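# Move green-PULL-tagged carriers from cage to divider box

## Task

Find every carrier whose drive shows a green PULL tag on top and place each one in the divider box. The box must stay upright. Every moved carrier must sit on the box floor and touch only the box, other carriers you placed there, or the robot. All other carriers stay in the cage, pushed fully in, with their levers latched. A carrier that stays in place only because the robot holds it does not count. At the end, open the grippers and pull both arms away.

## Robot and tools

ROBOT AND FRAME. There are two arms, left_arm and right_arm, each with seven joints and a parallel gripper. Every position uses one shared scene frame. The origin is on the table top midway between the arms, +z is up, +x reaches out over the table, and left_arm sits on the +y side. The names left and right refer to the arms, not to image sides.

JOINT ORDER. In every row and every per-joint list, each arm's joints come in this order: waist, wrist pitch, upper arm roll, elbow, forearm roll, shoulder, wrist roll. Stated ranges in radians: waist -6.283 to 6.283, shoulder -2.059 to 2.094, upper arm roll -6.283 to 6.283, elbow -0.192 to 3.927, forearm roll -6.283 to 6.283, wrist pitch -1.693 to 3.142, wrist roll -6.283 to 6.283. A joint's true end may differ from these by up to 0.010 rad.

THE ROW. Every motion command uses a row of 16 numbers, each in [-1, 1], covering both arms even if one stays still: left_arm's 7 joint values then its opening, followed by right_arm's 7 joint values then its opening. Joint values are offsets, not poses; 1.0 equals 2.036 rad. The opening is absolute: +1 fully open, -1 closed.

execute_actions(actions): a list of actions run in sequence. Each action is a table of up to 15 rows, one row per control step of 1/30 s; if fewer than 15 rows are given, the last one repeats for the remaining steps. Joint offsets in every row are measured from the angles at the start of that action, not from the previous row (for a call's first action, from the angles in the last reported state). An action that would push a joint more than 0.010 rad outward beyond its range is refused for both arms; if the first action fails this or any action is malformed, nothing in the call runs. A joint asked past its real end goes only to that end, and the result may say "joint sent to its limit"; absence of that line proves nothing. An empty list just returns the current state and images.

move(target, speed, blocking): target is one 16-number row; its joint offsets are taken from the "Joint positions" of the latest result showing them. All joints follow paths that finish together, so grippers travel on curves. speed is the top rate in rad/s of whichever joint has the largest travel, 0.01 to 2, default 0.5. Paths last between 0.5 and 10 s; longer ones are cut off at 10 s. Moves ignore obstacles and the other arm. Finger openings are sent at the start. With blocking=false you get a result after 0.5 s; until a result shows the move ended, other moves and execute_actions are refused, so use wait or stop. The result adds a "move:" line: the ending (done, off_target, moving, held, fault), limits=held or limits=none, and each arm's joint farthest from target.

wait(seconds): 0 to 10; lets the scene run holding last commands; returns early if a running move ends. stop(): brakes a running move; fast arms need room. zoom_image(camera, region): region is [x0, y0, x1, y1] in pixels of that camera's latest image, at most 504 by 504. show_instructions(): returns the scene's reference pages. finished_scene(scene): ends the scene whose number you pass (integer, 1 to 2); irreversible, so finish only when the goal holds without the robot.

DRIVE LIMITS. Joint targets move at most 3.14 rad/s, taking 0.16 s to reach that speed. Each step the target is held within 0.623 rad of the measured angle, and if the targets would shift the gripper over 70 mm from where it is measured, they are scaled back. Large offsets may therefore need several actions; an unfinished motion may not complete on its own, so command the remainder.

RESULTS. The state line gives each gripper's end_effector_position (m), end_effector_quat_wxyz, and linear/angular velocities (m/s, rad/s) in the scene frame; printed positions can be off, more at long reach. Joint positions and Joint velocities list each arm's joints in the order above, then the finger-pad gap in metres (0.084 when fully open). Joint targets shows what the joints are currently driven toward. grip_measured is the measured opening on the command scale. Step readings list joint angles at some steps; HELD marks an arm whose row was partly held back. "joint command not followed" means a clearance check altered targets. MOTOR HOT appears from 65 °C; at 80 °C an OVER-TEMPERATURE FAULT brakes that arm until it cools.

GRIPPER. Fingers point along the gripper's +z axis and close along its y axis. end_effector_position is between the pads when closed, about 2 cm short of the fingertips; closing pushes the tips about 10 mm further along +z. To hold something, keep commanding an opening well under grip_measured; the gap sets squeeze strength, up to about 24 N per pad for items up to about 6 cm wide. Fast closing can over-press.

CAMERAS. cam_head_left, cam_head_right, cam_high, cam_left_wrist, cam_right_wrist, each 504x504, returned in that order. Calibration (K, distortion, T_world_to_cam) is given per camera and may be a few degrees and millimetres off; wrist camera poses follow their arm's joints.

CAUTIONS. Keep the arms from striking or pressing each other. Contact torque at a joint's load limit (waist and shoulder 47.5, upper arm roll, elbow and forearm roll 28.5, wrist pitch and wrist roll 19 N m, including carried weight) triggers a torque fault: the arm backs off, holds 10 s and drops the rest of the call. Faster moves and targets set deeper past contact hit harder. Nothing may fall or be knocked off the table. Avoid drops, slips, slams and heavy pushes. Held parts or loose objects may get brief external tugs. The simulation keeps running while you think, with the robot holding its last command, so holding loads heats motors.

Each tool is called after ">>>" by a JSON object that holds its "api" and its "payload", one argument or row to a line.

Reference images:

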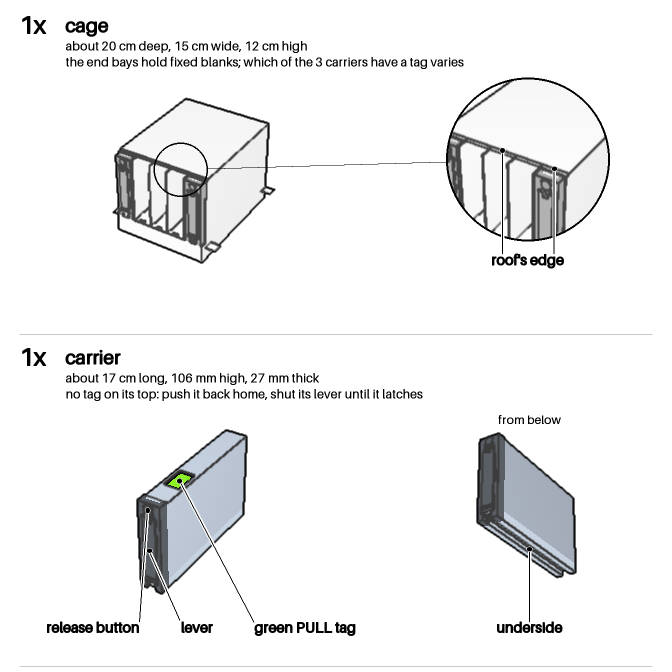

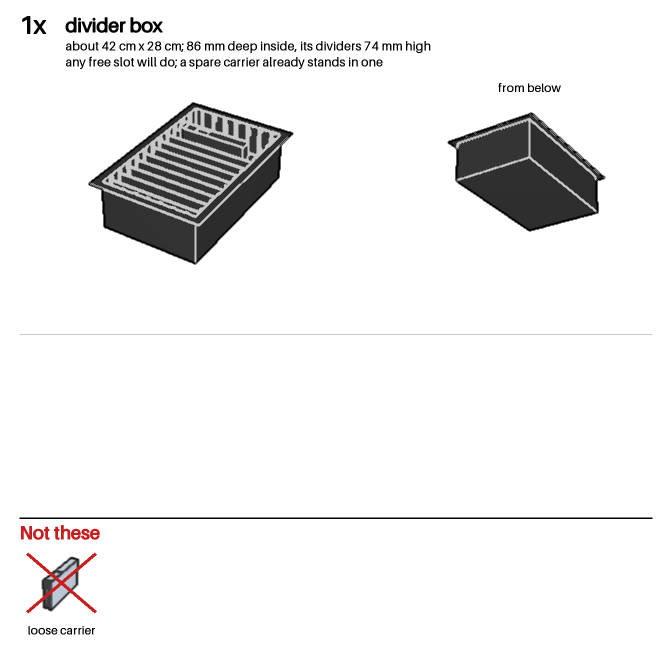

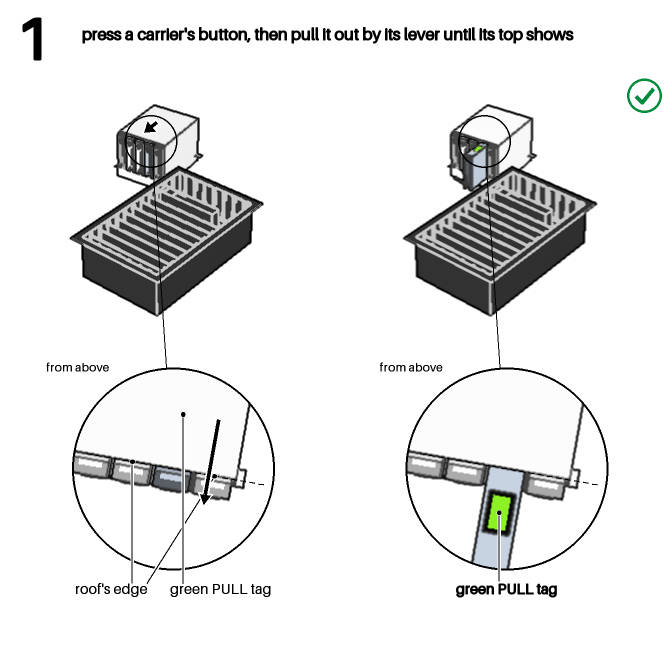

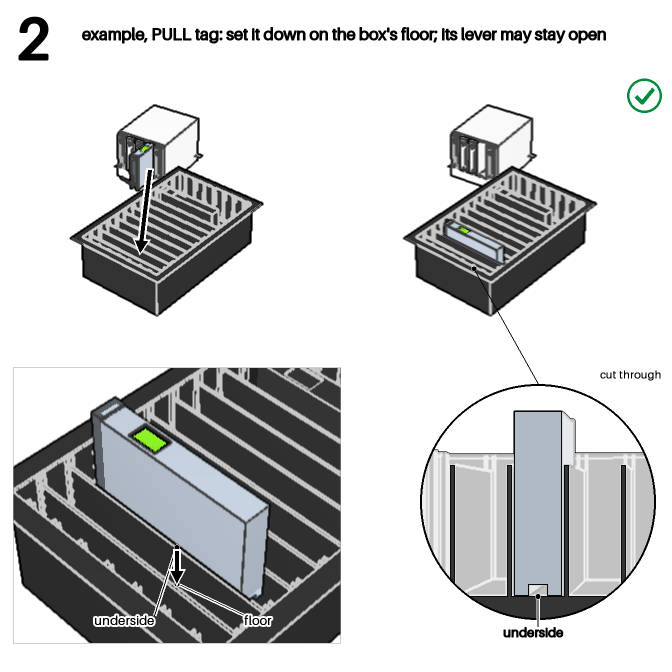

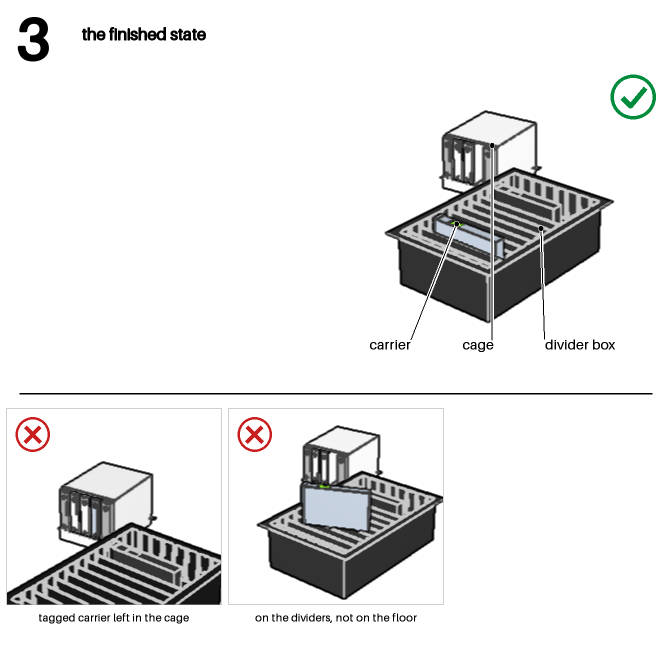

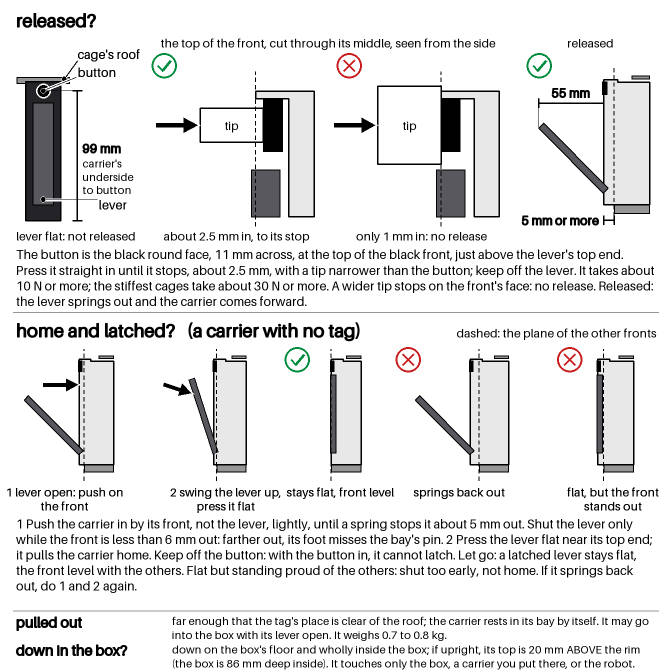

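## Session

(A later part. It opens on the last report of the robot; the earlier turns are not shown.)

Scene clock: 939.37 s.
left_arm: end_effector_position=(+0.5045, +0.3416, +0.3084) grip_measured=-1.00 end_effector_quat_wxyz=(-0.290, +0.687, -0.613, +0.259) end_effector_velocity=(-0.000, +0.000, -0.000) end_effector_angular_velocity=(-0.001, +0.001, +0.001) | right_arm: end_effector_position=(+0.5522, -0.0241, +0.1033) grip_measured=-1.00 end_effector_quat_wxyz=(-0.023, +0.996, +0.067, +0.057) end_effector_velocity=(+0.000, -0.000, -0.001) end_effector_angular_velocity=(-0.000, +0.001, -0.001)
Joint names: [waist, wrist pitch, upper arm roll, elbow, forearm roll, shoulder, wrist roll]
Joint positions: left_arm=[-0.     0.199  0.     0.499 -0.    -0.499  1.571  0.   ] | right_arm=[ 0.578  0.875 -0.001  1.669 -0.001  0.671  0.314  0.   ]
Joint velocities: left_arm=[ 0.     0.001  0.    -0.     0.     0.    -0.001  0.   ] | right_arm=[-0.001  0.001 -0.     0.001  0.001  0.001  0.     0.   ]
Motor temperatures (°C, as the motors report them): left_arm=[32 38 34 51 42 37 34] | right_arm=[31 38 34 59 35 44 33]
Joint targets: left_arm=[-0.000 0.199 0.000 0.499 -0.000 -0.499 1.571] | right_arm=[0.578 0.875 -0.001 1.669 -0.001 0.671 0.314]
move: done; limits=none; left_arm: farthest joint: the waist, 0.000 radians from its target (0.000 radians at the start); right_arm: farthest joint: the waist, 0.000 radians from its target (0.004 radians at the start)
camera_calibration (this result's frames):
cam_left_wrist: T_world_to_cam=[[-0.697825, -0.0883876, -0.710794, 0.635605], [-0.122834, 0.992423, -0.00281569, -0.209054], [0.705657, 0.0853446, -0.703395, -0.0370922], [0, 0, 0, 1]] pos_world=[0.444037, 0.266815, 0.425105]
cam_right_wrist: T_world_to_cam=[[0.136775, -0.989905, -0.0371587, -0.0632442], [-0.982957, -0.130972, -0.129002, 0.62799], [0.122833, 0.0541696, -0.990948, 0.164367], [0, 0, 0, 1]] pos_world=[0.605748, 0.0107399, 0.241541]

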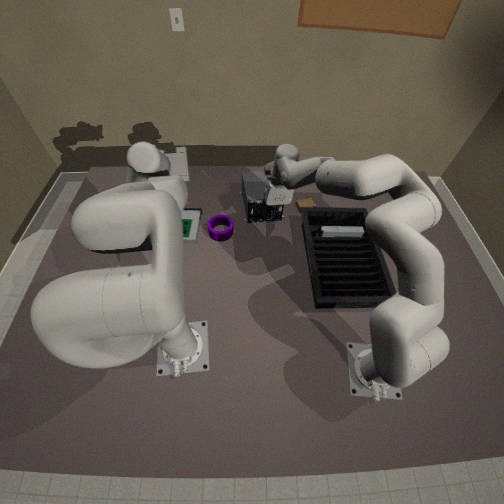

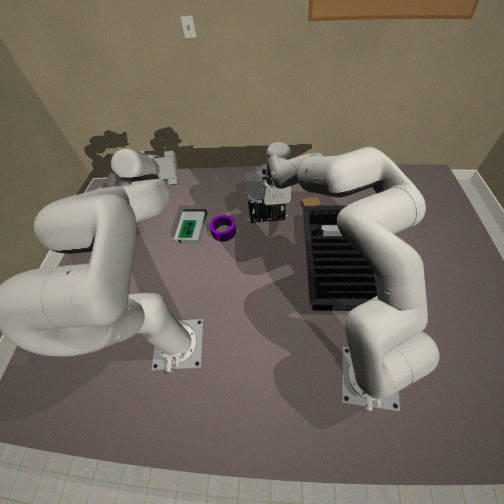

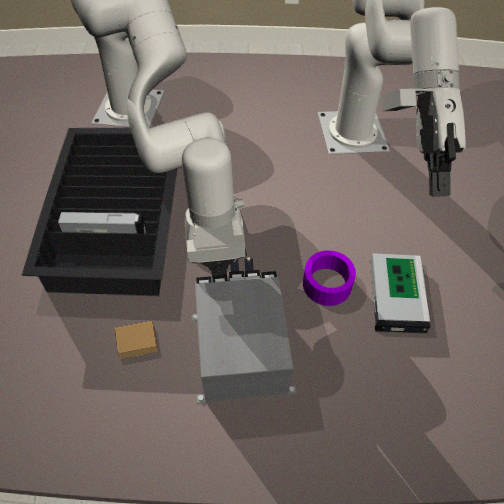

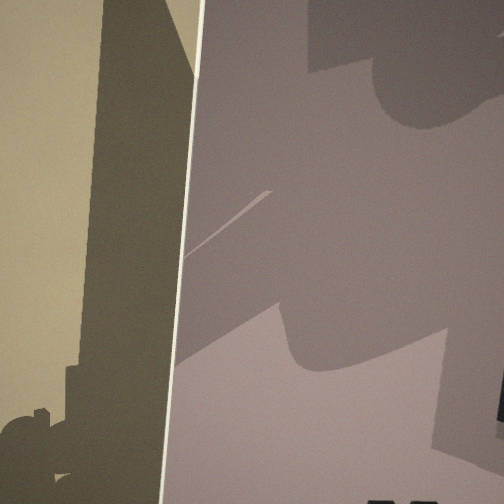

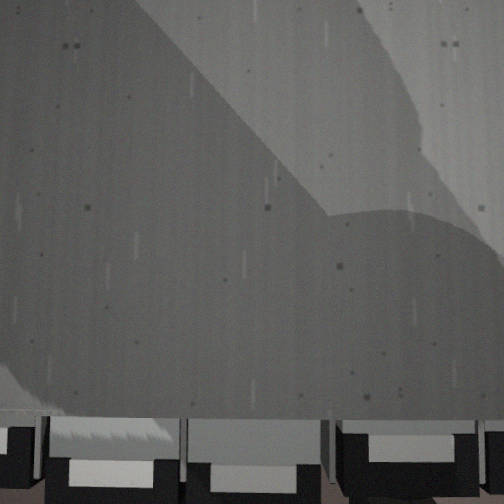

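>>> {"api": "move", "payload": {
  "target": [0,0,0,0,0,0,0,-1, -0.0007,0.0033,0,0.0082,0,0.0049,-0.0007,-1],
  "speed": 0.02
}}

Scene clock: 943.47 s.
left_arm: end_effector_position=(+0.5045, +0.3416, +0.3084) grip_measured=-1.00 end_effector_quat_wxyz=(-0.290, +0.687, -0.613, +0.259) end_effector_velocity=(-0.000, -0.000, -0.001) end_effector_angular_velocity=(+0.000, +0.002, -0.000) | right_arm: end_effector_position=(+0.5542, -0.0233, +0.1024) grip_measured=-1.00 end_effector_quat_wxyz=(-0.022, +0.996, +0.067, +0.056) end_effector_velocity=(+0.004, -0.001, +0.001) end_effector_angular_velocity=(+0.002, -0.008, -0.003)
Joint names: [waist, wrist pitch, upper arm roll, elbow, forearm roll, shoulder, wrist roll]
Joint positions: left_arm=[-0.     0.199  0.     0.499 -0.    -0.499  1.571  0.   ] | right_arm=[ 0.577  0.882  0.     1.684 -0.     0.681  0.313  0.   ]
Joint velocities: left_arm=[ 0.001  0.001 -0.001 -0.001  0.     0.     0.     0.   ] | right_arm=[-0.002 -0.005 -0.002  0.005 -0.001  0.003 -0.     0.   ]
Motor temperatures (°C, as the motors report them): left_arm=[32 38 34 51 42 37 34] | right_arm=[31 38 35 59 35 44 33]
Joint targets: left_arm=[-0.000 0.199 0.000 0.499 -0.000 -0.499 1.571] | right_arm=[0.576 0.882 -0.001 1.686 -0.001 0.681 0.313]
move: done; limits=none; left_arm: farthest joint: the waist, 0.000 radians from its target (0.000 radians at the start); right_arm: farthest joint: the upper arm roll, 0.001 radians from its target (0.000 radians at the start)
camera_calibration (this result's frames):
cam_left_wrist: T_world_to_cam=[[-0.697825, -0.0883876, -0.710794, 0.635605], [-0.122834, 0.992423, -0.00281573, -0.209054], [0.705657, 0.0853447, -0.703395, -0.0370922], [0, 0, 0, 1]] pos_world=[0.444037, 0.266815, 0.425105]
cam_right_wrist: T_world_to_cam=[[0.137676, -0.98979, -0.0368818, -0.0632577], [-0.983119, -0.132028, -0.126671, 0.629702], [0.120509, 0.0536989, -0.991259, 0.164503], [0, 0, 0, 1]] pos_world=[0.607957, 0.0116929, 0.240497]

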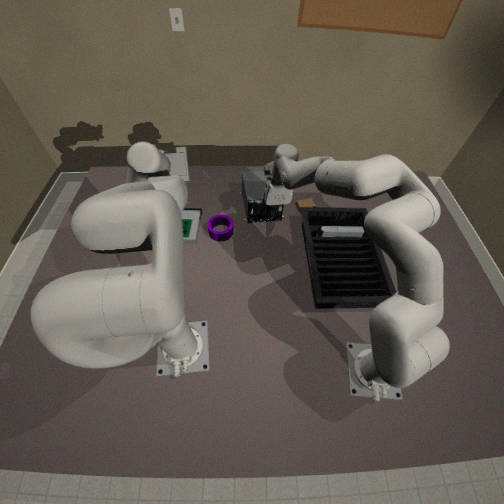

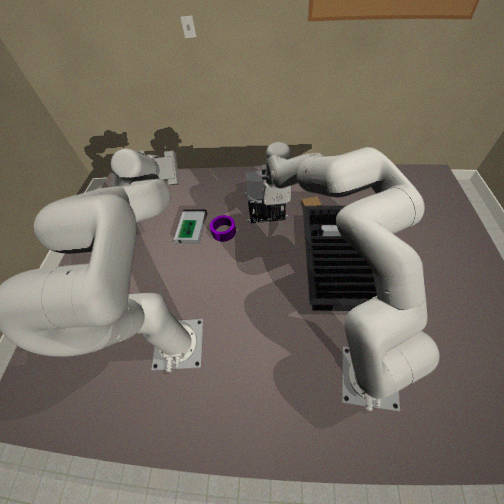

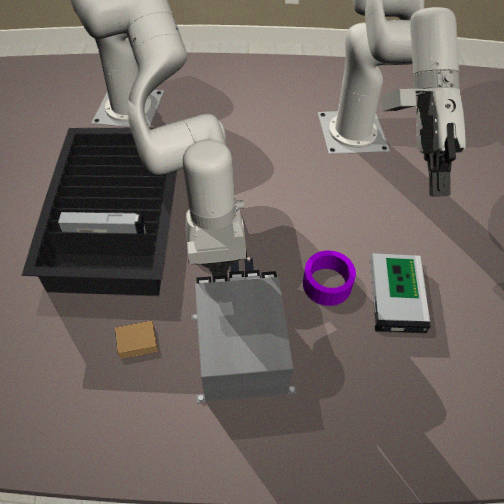

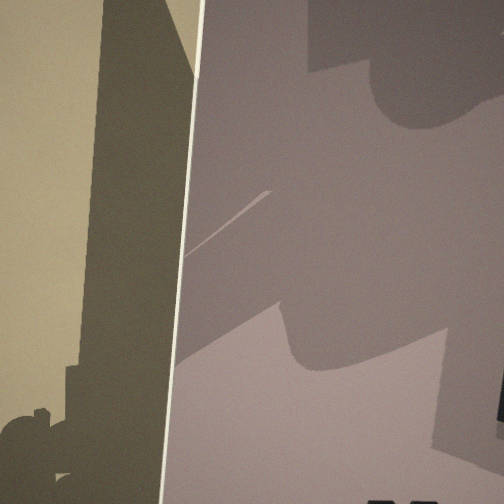

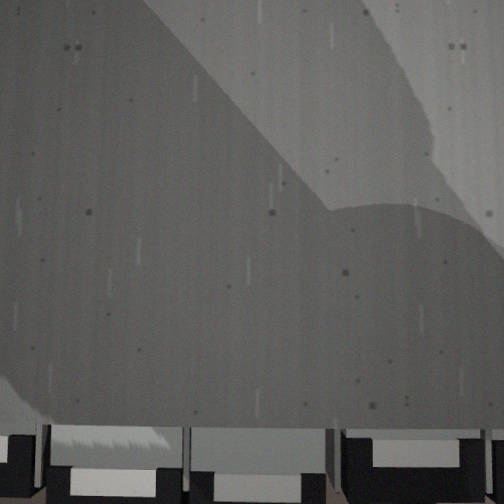

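>>> {"api": "move", "payload": {
  "target": [0,0,0,0,0,0,0,-1, 0.0072,-0.0321,0,-0.0795,0,-0.0481,0.0072,-1],
  "speed": 0.25
}}

Scene clock: 951.07 s.
left_arm: end_effector_position=(+0.5045, +0.3416, +0.3084) grip_measured=-1.00 end_effector_quat_wxyz=(-0.290, +0.687, -0.613, +0.259) end_effector_velocity=(-0.000, -0.001, -0.000) end_effector_angular_velocity=(+0.001, +0.001, -0.003) | right_arm: end_effector_position=(+0.5249, -0.0271, +0.1028) grip_measured=-1.00 end_effector_quat_wxyz=(-0.023, +0.996, +0.067, +0.057) end_effector_velocity=(-0.002, +0.001, -0.001) end_effector_angular_velocity=(-0.001, +0.001, +0.003)
Joint names: [waist, wrist pitch, upper arm roll, elbow, forearm roll, shoulder, wrist roll]
Joint positions: left_arm=[-0.     0.199  0.     0.499 -0.    -0.499  1.571  0.   ] | right_arm=[ 0.591  0.817 -0.     1.523 -0.     0.583  0.328  0.   ]
Joint velocities: left_arm=[-0.001 -0.    -0.002 -0.001  0.    -0.     0.     0.   ] | right_arm=[ 0.002 -0.001  0.001 -0.004 -0.001 -0.001 -0.     0.   ]
Motor temperatures (°C, as the motors report them): left_arm=[32 38 34 51 42 37 34] | right_arm=[31 40 35 62 35 45 33]
Joint targets: left_arm=[-0.000 0.199 0.000 0.499 -0.000 -0.499 1.571] | right_arm=[0.592 0.817 0.000 1.523 -0.000 0.583 0.328]
move: done; limits=none; left_arm: farthest joint: the waist, 0.000 radians from its target (0.000 radians at the start); right_arm: farthest joint: the elbow, 0.001 radians from its target (0.163 radians at the start)
camera_calibration (this result's frames):
cam_left_wrist: T_world_to_cam=[[-0.697825, -0.0883878, -0.710794, 0.635605], [-0.122834, 0.992423, -0.00281587, -0.209054], [0.705657, 0.0853446, -0.703395, -0.0370923], [0, 0, 0, 1]] pos_world=[0.444037, 0.266815, 0.425105]
cam_right_wrist: T_world_to_cam=[[0.137722, -0.989702, -0.039021, -0.0627917], [-0.983043, -0.131768, -0.127529, 0.600565], [0.121074, 0.0559229, -0.991067, 0.168349], [0, 0, 0, 1]] pos_world=[0.578647, 0.00757544, 0.240985]

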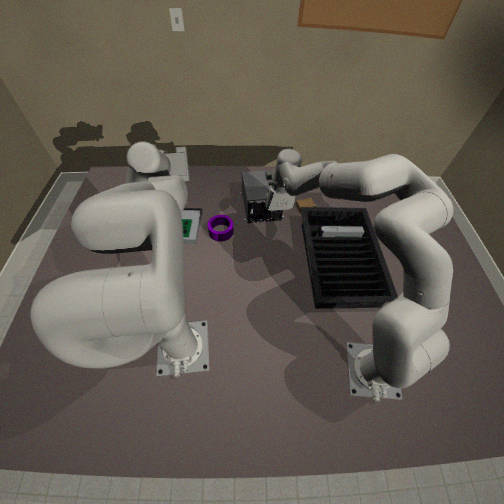

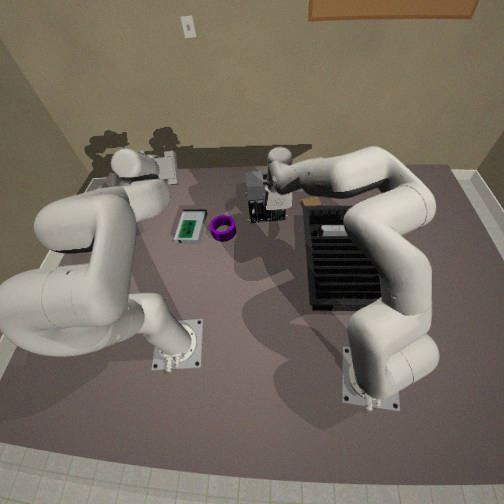

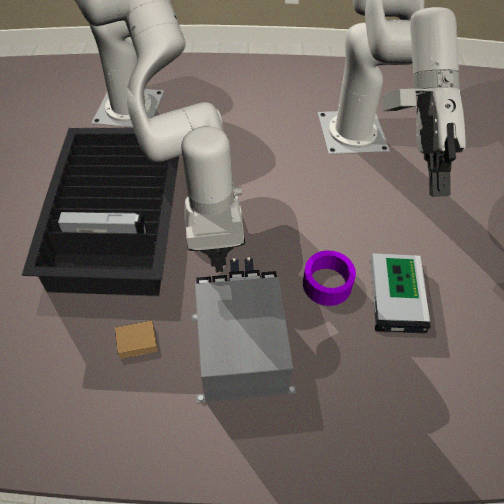

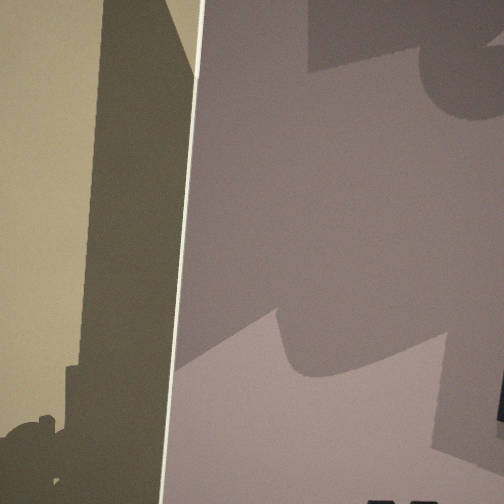

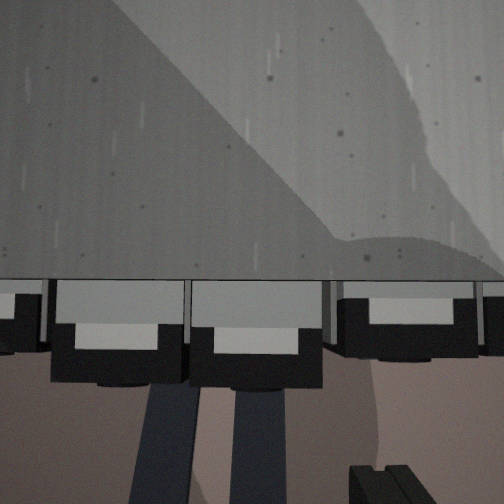

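>>> {"api": "move", "payload": {
  "target": [0,0,0,0,0,0,0,-1, 0.018,0.1389,0,0.1678,0,0.0879,0.0181,-1],
  "speed": 0.4
}}

Scene clock: 970.83 s.
left_arm: end_effector_position=(+0.5045, +0.3416, +0.3084) grip_measured=-1.00 end_effector_quat_wxyz=(-0.290, +0.687, -0.613, +0.259) end_effector_velocity=(-0.000, +0.000, +0.000) end_effector_angular_velocity=(-0.001, -0.000, +0.001) | right_arm: end_effector_position=(+0.5352, +0.0048, +0.1059) grip_measured=-1.00 end_effector_quat_wxyz=(-0.000, +0.998, +0.067, +0.001) end_effector_velocity=(+0.000, +0.001, +0.000) end_effector_angular_velocity=(-0.001, -0.002, +0.003)
Joint names: [waist, wrist pitch, upper arm roll, elbow, forearm roll, shoulder, wrist roll]
Joint positions: left_arm=[-0.     0.199  0.     0.499 -0.    -0.499  1.571  0.   ] | right_arm=[ 0.628  1.1   -0.     1.864 -0.     0.762  0.364  0.   ]
Joint velocities: left_arm=[-0.     0.     0.001  0.    -0.    -0.    -0.     0.   ] | right_arm=[ 0.002 -0.001  0.001  0.003 -0.002  0.002  0.     0.   ]
Motor temperatures (°C, as the motors report them): left_arm=[32 38 34 52 42 37 34] | right_arm=[31 39 35 60 35 45 33]
Joint targets: left_arm=[-0.000 0.199 0.000 0.499 -0.000 -0.499 1.571] | right_arm=[0.628 1.100 -0.000 1.865 -0.000 0.762 0.364]
move: done; limits=none; left_arm: farthest joint: the waist, 0.000 radians from its target (0.000 radians at the start); right_arm: farthest joint: the waist, 0.000 radians from its target (0.036 radians at the start)
camera_calibration (this result's frames):
cam_left_wrist: T_world_to_cam=[[-0.697825, -0.0883877, -0.710794, 0.635605], [-0.122834, 0.992423, -0.00281589, -0.209054], [0.705658, 0.0853446, -0.703394, -0.0370923], [0, 0, 0, 1]] pos_world=[0.444037, 0.266815, 0.425105]
cam_right_wrist: T_world_to_cam=[[0.135238, -0.990813, -0.000712098, -0.0352126], [-0.990714, -0.135214, -0.0142158, 0.607391], [0.0139889, 0.002628, -0.999899, 0.226891], [0, 0, 0, 1]] pos_world=[0.603339, 0.0466426, 0.235478]

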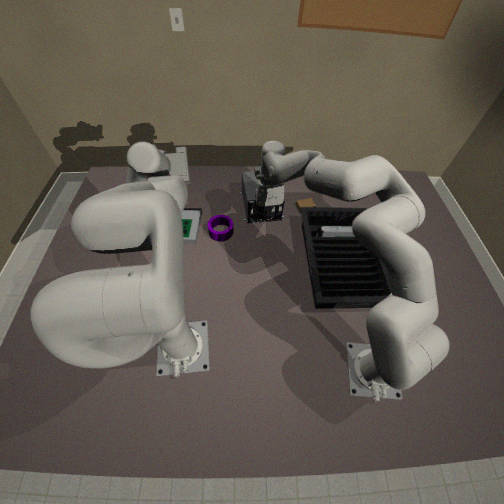

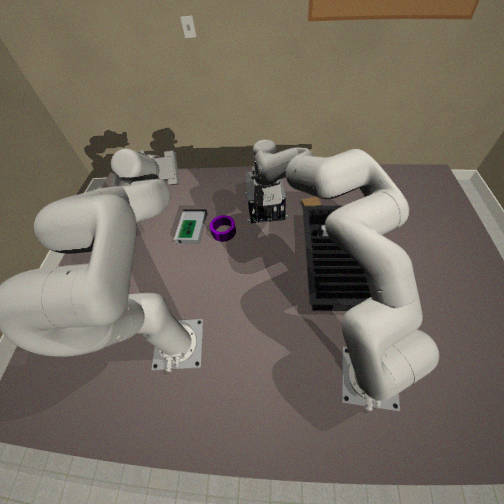

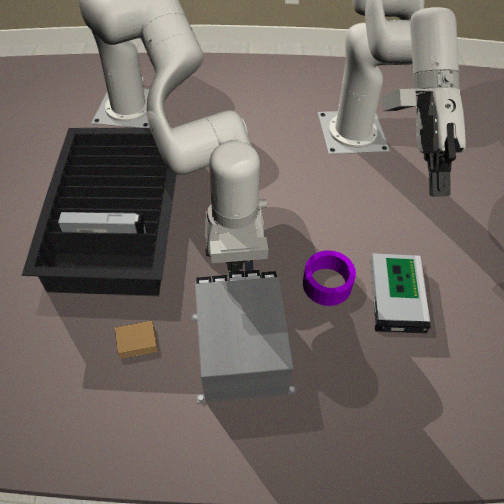

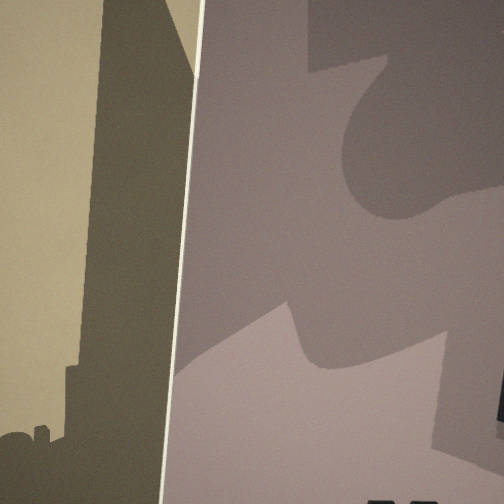

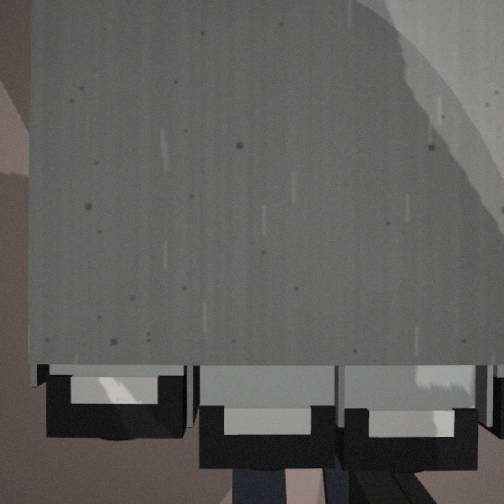

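>>> {"api": "move", "payload": {
  "target": [0,0,0,0,0,0,0,-1, 0,-0.0243,0,-0.0111,0,0.0132,0,-1],
  "speed": 0.15
}}

>>> {"api": "move", "payload": {
  "target": [0,0,0,0,0,0,0,-1, 0.0097,-0.0427,0,-0.1031,0,-0.0604,0.0097,-1],
  "speed": 0.15
}}

>>> {"api": "move", "payload": {
  "target": [0,0,0,0,0,0,0,-1, 0.0108,-0.0347,0,-0.0872,0,-0.0525,0.0108,-1],
  "speed": 0.18
}}

Scene clock: 986.47 s.
left_arm: end_effector_position=(+0.5045, +0.3416, +0.3084) grip_measured=-1.00 end_effector_quat_wxyz=(-0.290, +0.687, -0.613, +0.259) end_effector_velocity=(-0.000, +0.000, -0.001) end_effector_angular_velocity=(-0.001, +0.001, +0.001) | right_arm: end_effector_position=(+0.5368, +0.0051, +0.0851) grip_measured=-1.00 end_effector_quat_wxyz=(-0.001, +0.998, +0.067, +0.004) end_effector_velocity=(-0.002, +0.000, -0.004) end_effector_angular_velocity=(-0.005, +0.005, +0.004)
Joint names: [waist, wrist pitch, upper arm roll, elbow, forearm roll, shoulder, wrist roll]
Joint positions: left_arm=[-0.     0.199  0.     0.499 -0.    -0.499  1.571  0.   ] | right_arm=[ 0.628  1.049 -0.001  1.844 -0.001  0.787  0.364  0.   ]
Joint velocities: left_arm=[-0.     0.     0.001 -0.001  0.     0.    -0.001  0.   ] | right_arm=[ 0.002 -0.001  0.001 -0.004 -0.002  0.004 -0.     0.   ]
Motor temperatures (°C, as the motors report them): left_arm=[32 38 34 52 42 37 34] | right_arm=[31 38 35 59 35 45 33]
Joint targets: left_arm=[-0.000 0.199 0.000 0.499 -0.000 -0.499 1.571] | right_arm=[0.628 1.050 -0.000 1.842 -0.000 0.789 0.364]
move: done; limits=none; left_arm: farthest joint: the waist, 0.000 radians from its target (0.000 radians at the start); right_arm: farthest joint: the elbow, 0.003 radians from its target (0.023 radians at the start)
camera_calibration (this result's frames):
cam_left_wrist: T_world_to_cam=[[-0.697825, -0.0883878, -0.710794, 0.635605], [-0.122834, 0.992423, -0.0028159, -0.209054], [0.705657, 0.0853446, -0.703395, -0.0370923], [0, 0, 0, 1]] pos_world=[0.444037, 0.266815, 0.425105]
cam_right_wrist: T_world_to_cam=[[0.13465, -0.990891, -0.00223545, -0.0347637], [-0.990709, -0.134581, -0.0195789, 0.609143], [0.0190997, 0.00485098, -0.999806, 0.20334], [0, 0, 0, 1]] pos_world=[0.604281, 0.0465458, 0.215149]

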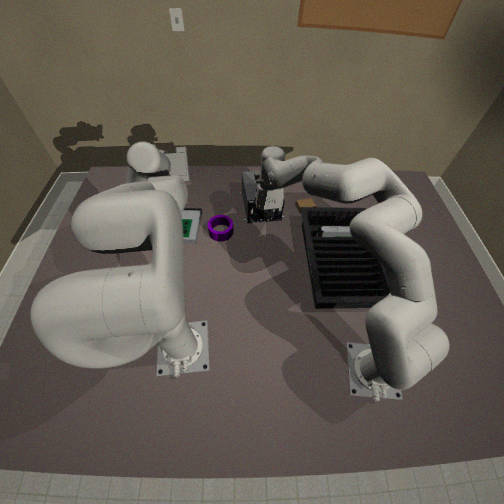

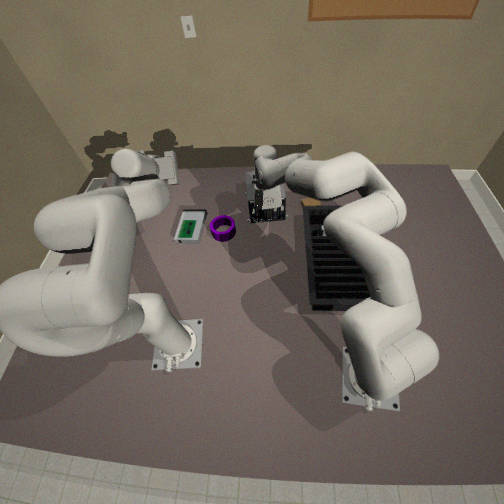

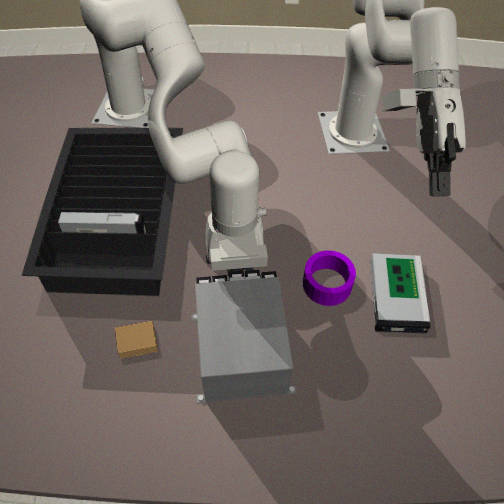

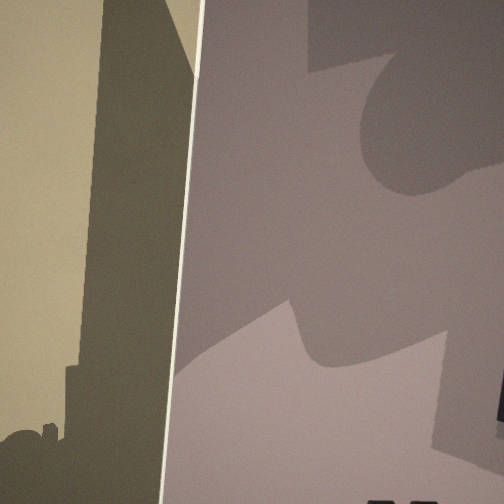

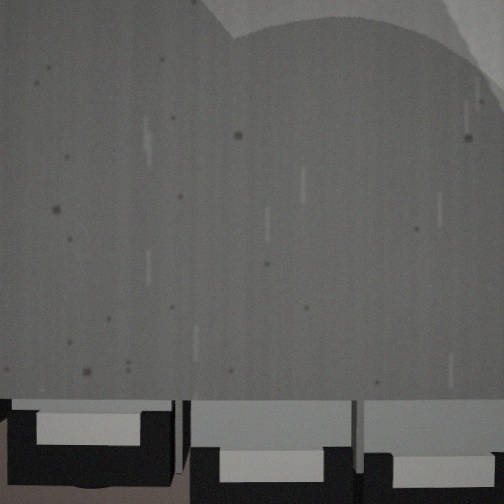

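Scene clock: 988.30 s.
left_arm: end_effector_position=(+0.5045, +0.3416, +0.3084) grip_measured=-1.00 end_effector_quat_wxyz=(-0.290, +0.687, -0.613, +0.259) end_effector_velocity=(-0.000, +0.001, -0.000) end_effector_angular_velocity=(-0.000, +0.001, +0.001) | right_arm: end_effector_position=(+0.5018, +0.0002, +0.0844) grip_measured=-1.00 end_effector_quat_wxyz=(-0.001, +0.998, +0.067, +0.003) end_effector_velocity=(+0.001, -0.001, +0.000) end_effector_angular_velocity=(+0.001, -0.003, -0.002)
Joint names: [waist, wrist pitch, upper arm roll, elbow, forearm roll, shoulder, wrist roll]
Joint positions: left_arm=[-0.     0.199  0.     0.499 -0.    -0.499  1.571  0.   ] | right_arm=[ 0.647  0.963 -0.     1.634 -0.     0.665  0.384  0.   ]
Joint velocities: left_arm=[0.001 0.001 0.001 0.    0.    0.    0.001 0.   ] | right_arm=[-0.001 -0.004 -0.001 -0.003 -0.    -0.002  0.     0.   ]
Motor temperatures (°C, as the motors report them): left_arm=[32 38 34 52 42 37 34] | right_arm=[31 38 35 59 35 45 33]
Joint targets: left_arm=[-0.000 0.199 0.000 0.499 -0.000 -0.499 1.571] | right_arm=[0.647 0.962 -0.001 1.634 -0.001 0.664 0.384]
move: done; limits=none; left_arm: farthest joint: the waist, 0.000 radians from its target (0.000 radians at the start); right_arm: farthest joint: the shoulder, 0.001 radians from its target (0.123 radians at the start)
camera_calibration (this result's frames):
cam_left_wrist: T_world_to_cam=[[-0.697825, -0.0883879, -0.710794, 0.635605], [-0.122834, 0.992423, -0.00281595, -0.209054], [0.705657, 0.0853446, -0.703395, -0.0370923], [0, 0, 0, 1]] pos_world=[0.444037, 0.266815, 0.425105]
cam_right_wrist: T_world_to_cam=[[0.134732, -0.99088, -0.00202563, -0.0349611], [-0.990723, -0.134674, -0.0182155, 0.573659], [0.0177765, 0.00446104, -0.999832, 0.204023], [0, 0, 0, 1]] pos_world=[0.56942, 0.0417043, 0.214368]

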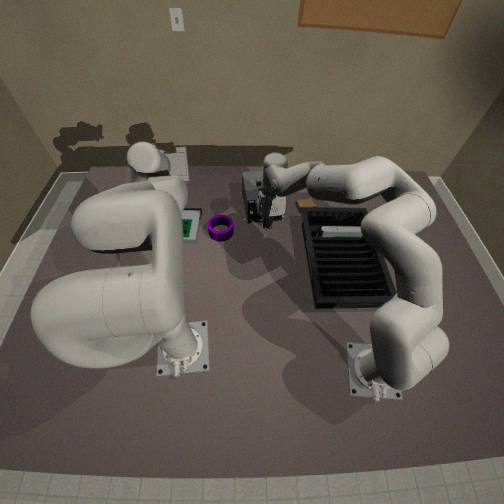

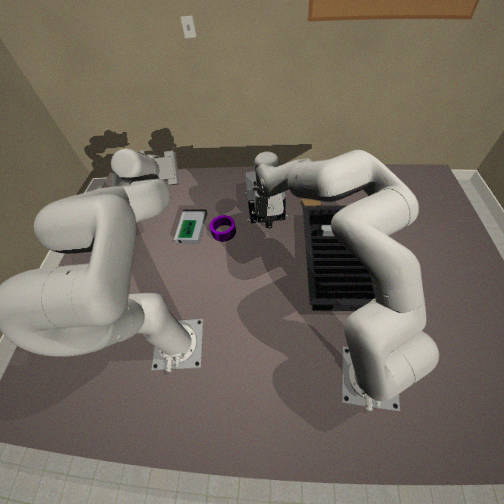

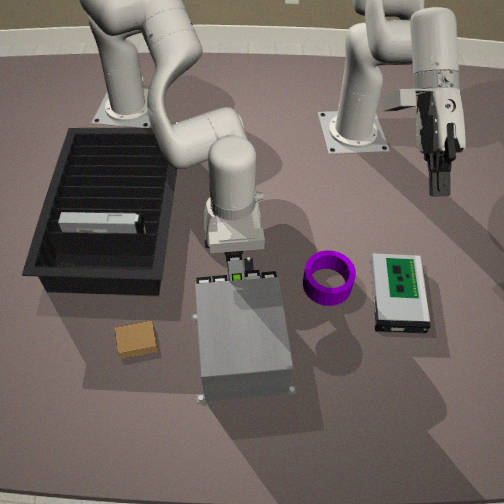

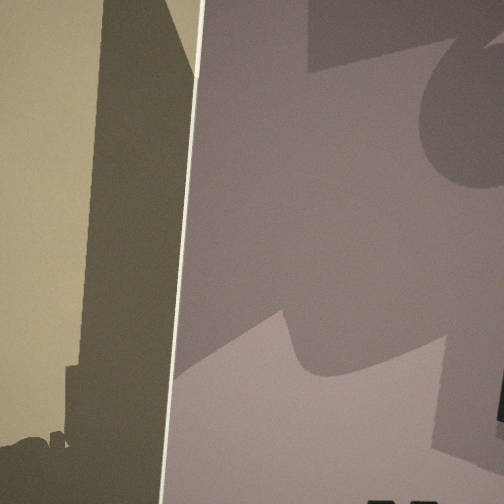

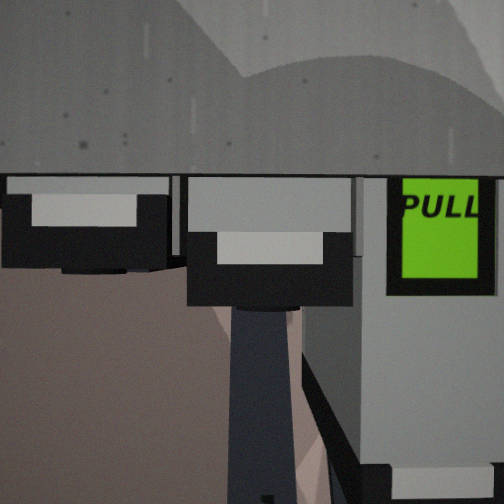

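Scene clock: 989.77 s.
left_arm: end_effector_position=(+0.5045, +0.3416, +0.3084) grip_measured=-1.00 end_effector_quat_wxyz=(-0.290, +0.687, -0.613, +0.259) end_effector_velocity=(-0.000, -0.000, -0.000) end_effector_angular_velocity=(-0.001, +0.001, -0.000) | right_arm: end_effector_position=(+0.4675, -0.0045, +0.0846) grip_measured=-1.00 end_effector_quat_wxyz=(-0.001, +0.998, +0.067, +0.004) end_effector_velocity=(-0.001, -0.000, -0.001) end_effector_angular_velocity=(-0.001, +0.003, -0.003)
Joint names: [waist, wrist pitch, upper arm roll, elbow, forearm roll, shoulder, wrist roll]
Joint positions: left_arm=[-0.     0.199  0.     0.499 -0.    -0.499  1.571  0.   ] | right_arm=[ 0.669  0.892 -0.001  1.457 -0.001  0.558  0.406  0.   ]
Joint velocities: left_arm=[-0.001  0.001  0.001  0.    -0.     0.    -0.     0.   ] | right_arm=[ 0.    -0.    -0.    -0.004  0.001 -0.001  0.002  0.   ]
Motor temperatures (°C, as the motors report them): left_arm=[32 38 34 52 42 37 34] | right_arm=[31 38 35 58 35 45 33]
Joint targets: left_arm=[-0.000 0.199 0.000 0.499 -0.000 -0.499 1.571] | right_arm=[0.669 0.892 -0.000 1.457 -0.000 0.558 0.406]
move: done; limits=none; left_arm: farthest joint: the waist, 0.000 radians from its target (0.000 radians at the start); right_arm: farthest joint: the upper arm roll, 0.001 radians from its target (0.000 radians at the start)
camera_calibration (this result's frames):
cam_left_wrist: T_world_to_cam=[[-0.697825, -0.0883883, -0.710794, 0.635605], [-0.122834, 0.992423, -0.00281612, -0.209054], [0.705657, 0.0853448, -0.703395, -0.0370923], [0, 0, 0, 1]] pos_world=[0.444037, 0.266815, 0.425105]
cam_right_wrist: T_world_to_cam=[[0.134476, -0.990914, -0.00255193, -0.0348625], [-0.99074, -0.134403, -0.0192214, 0.539162], [0.0187037, 0.00511311, -0.999812, 0.204436], [0, 0, 0, 1]] pos_world=[0.535034, 0.0368738, 0.214672]

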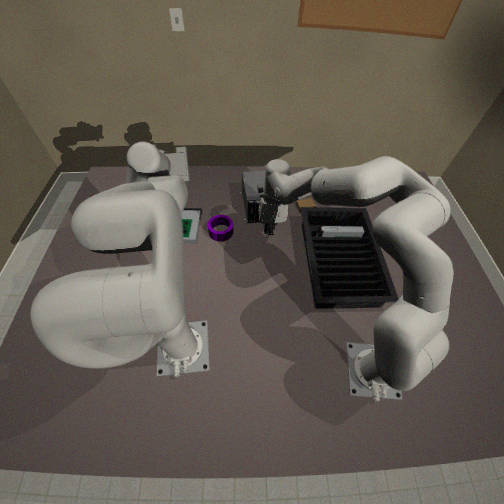

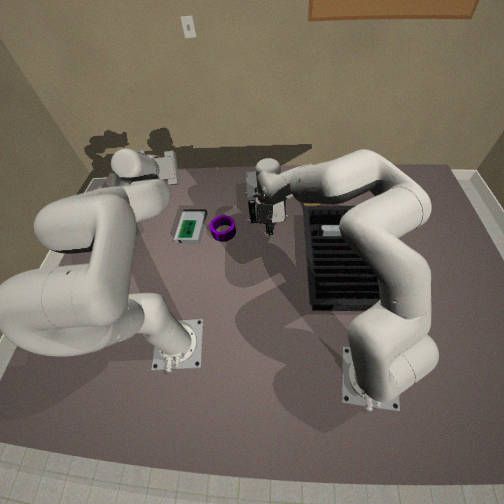

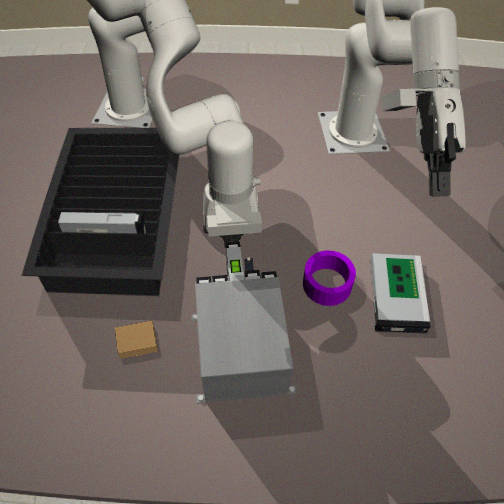

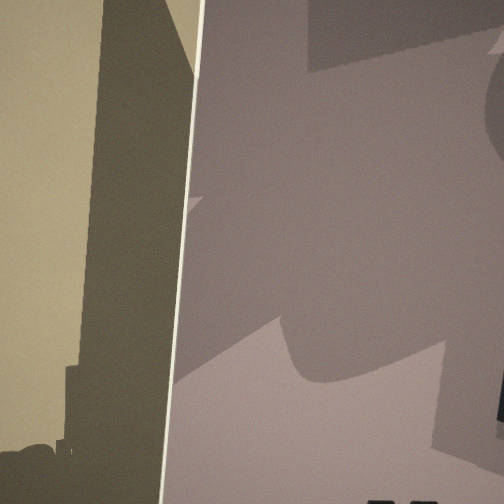

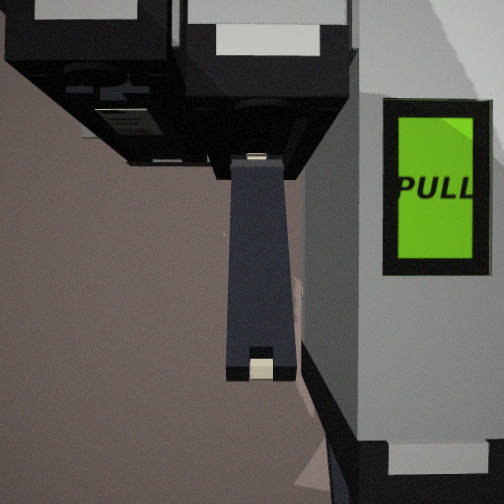

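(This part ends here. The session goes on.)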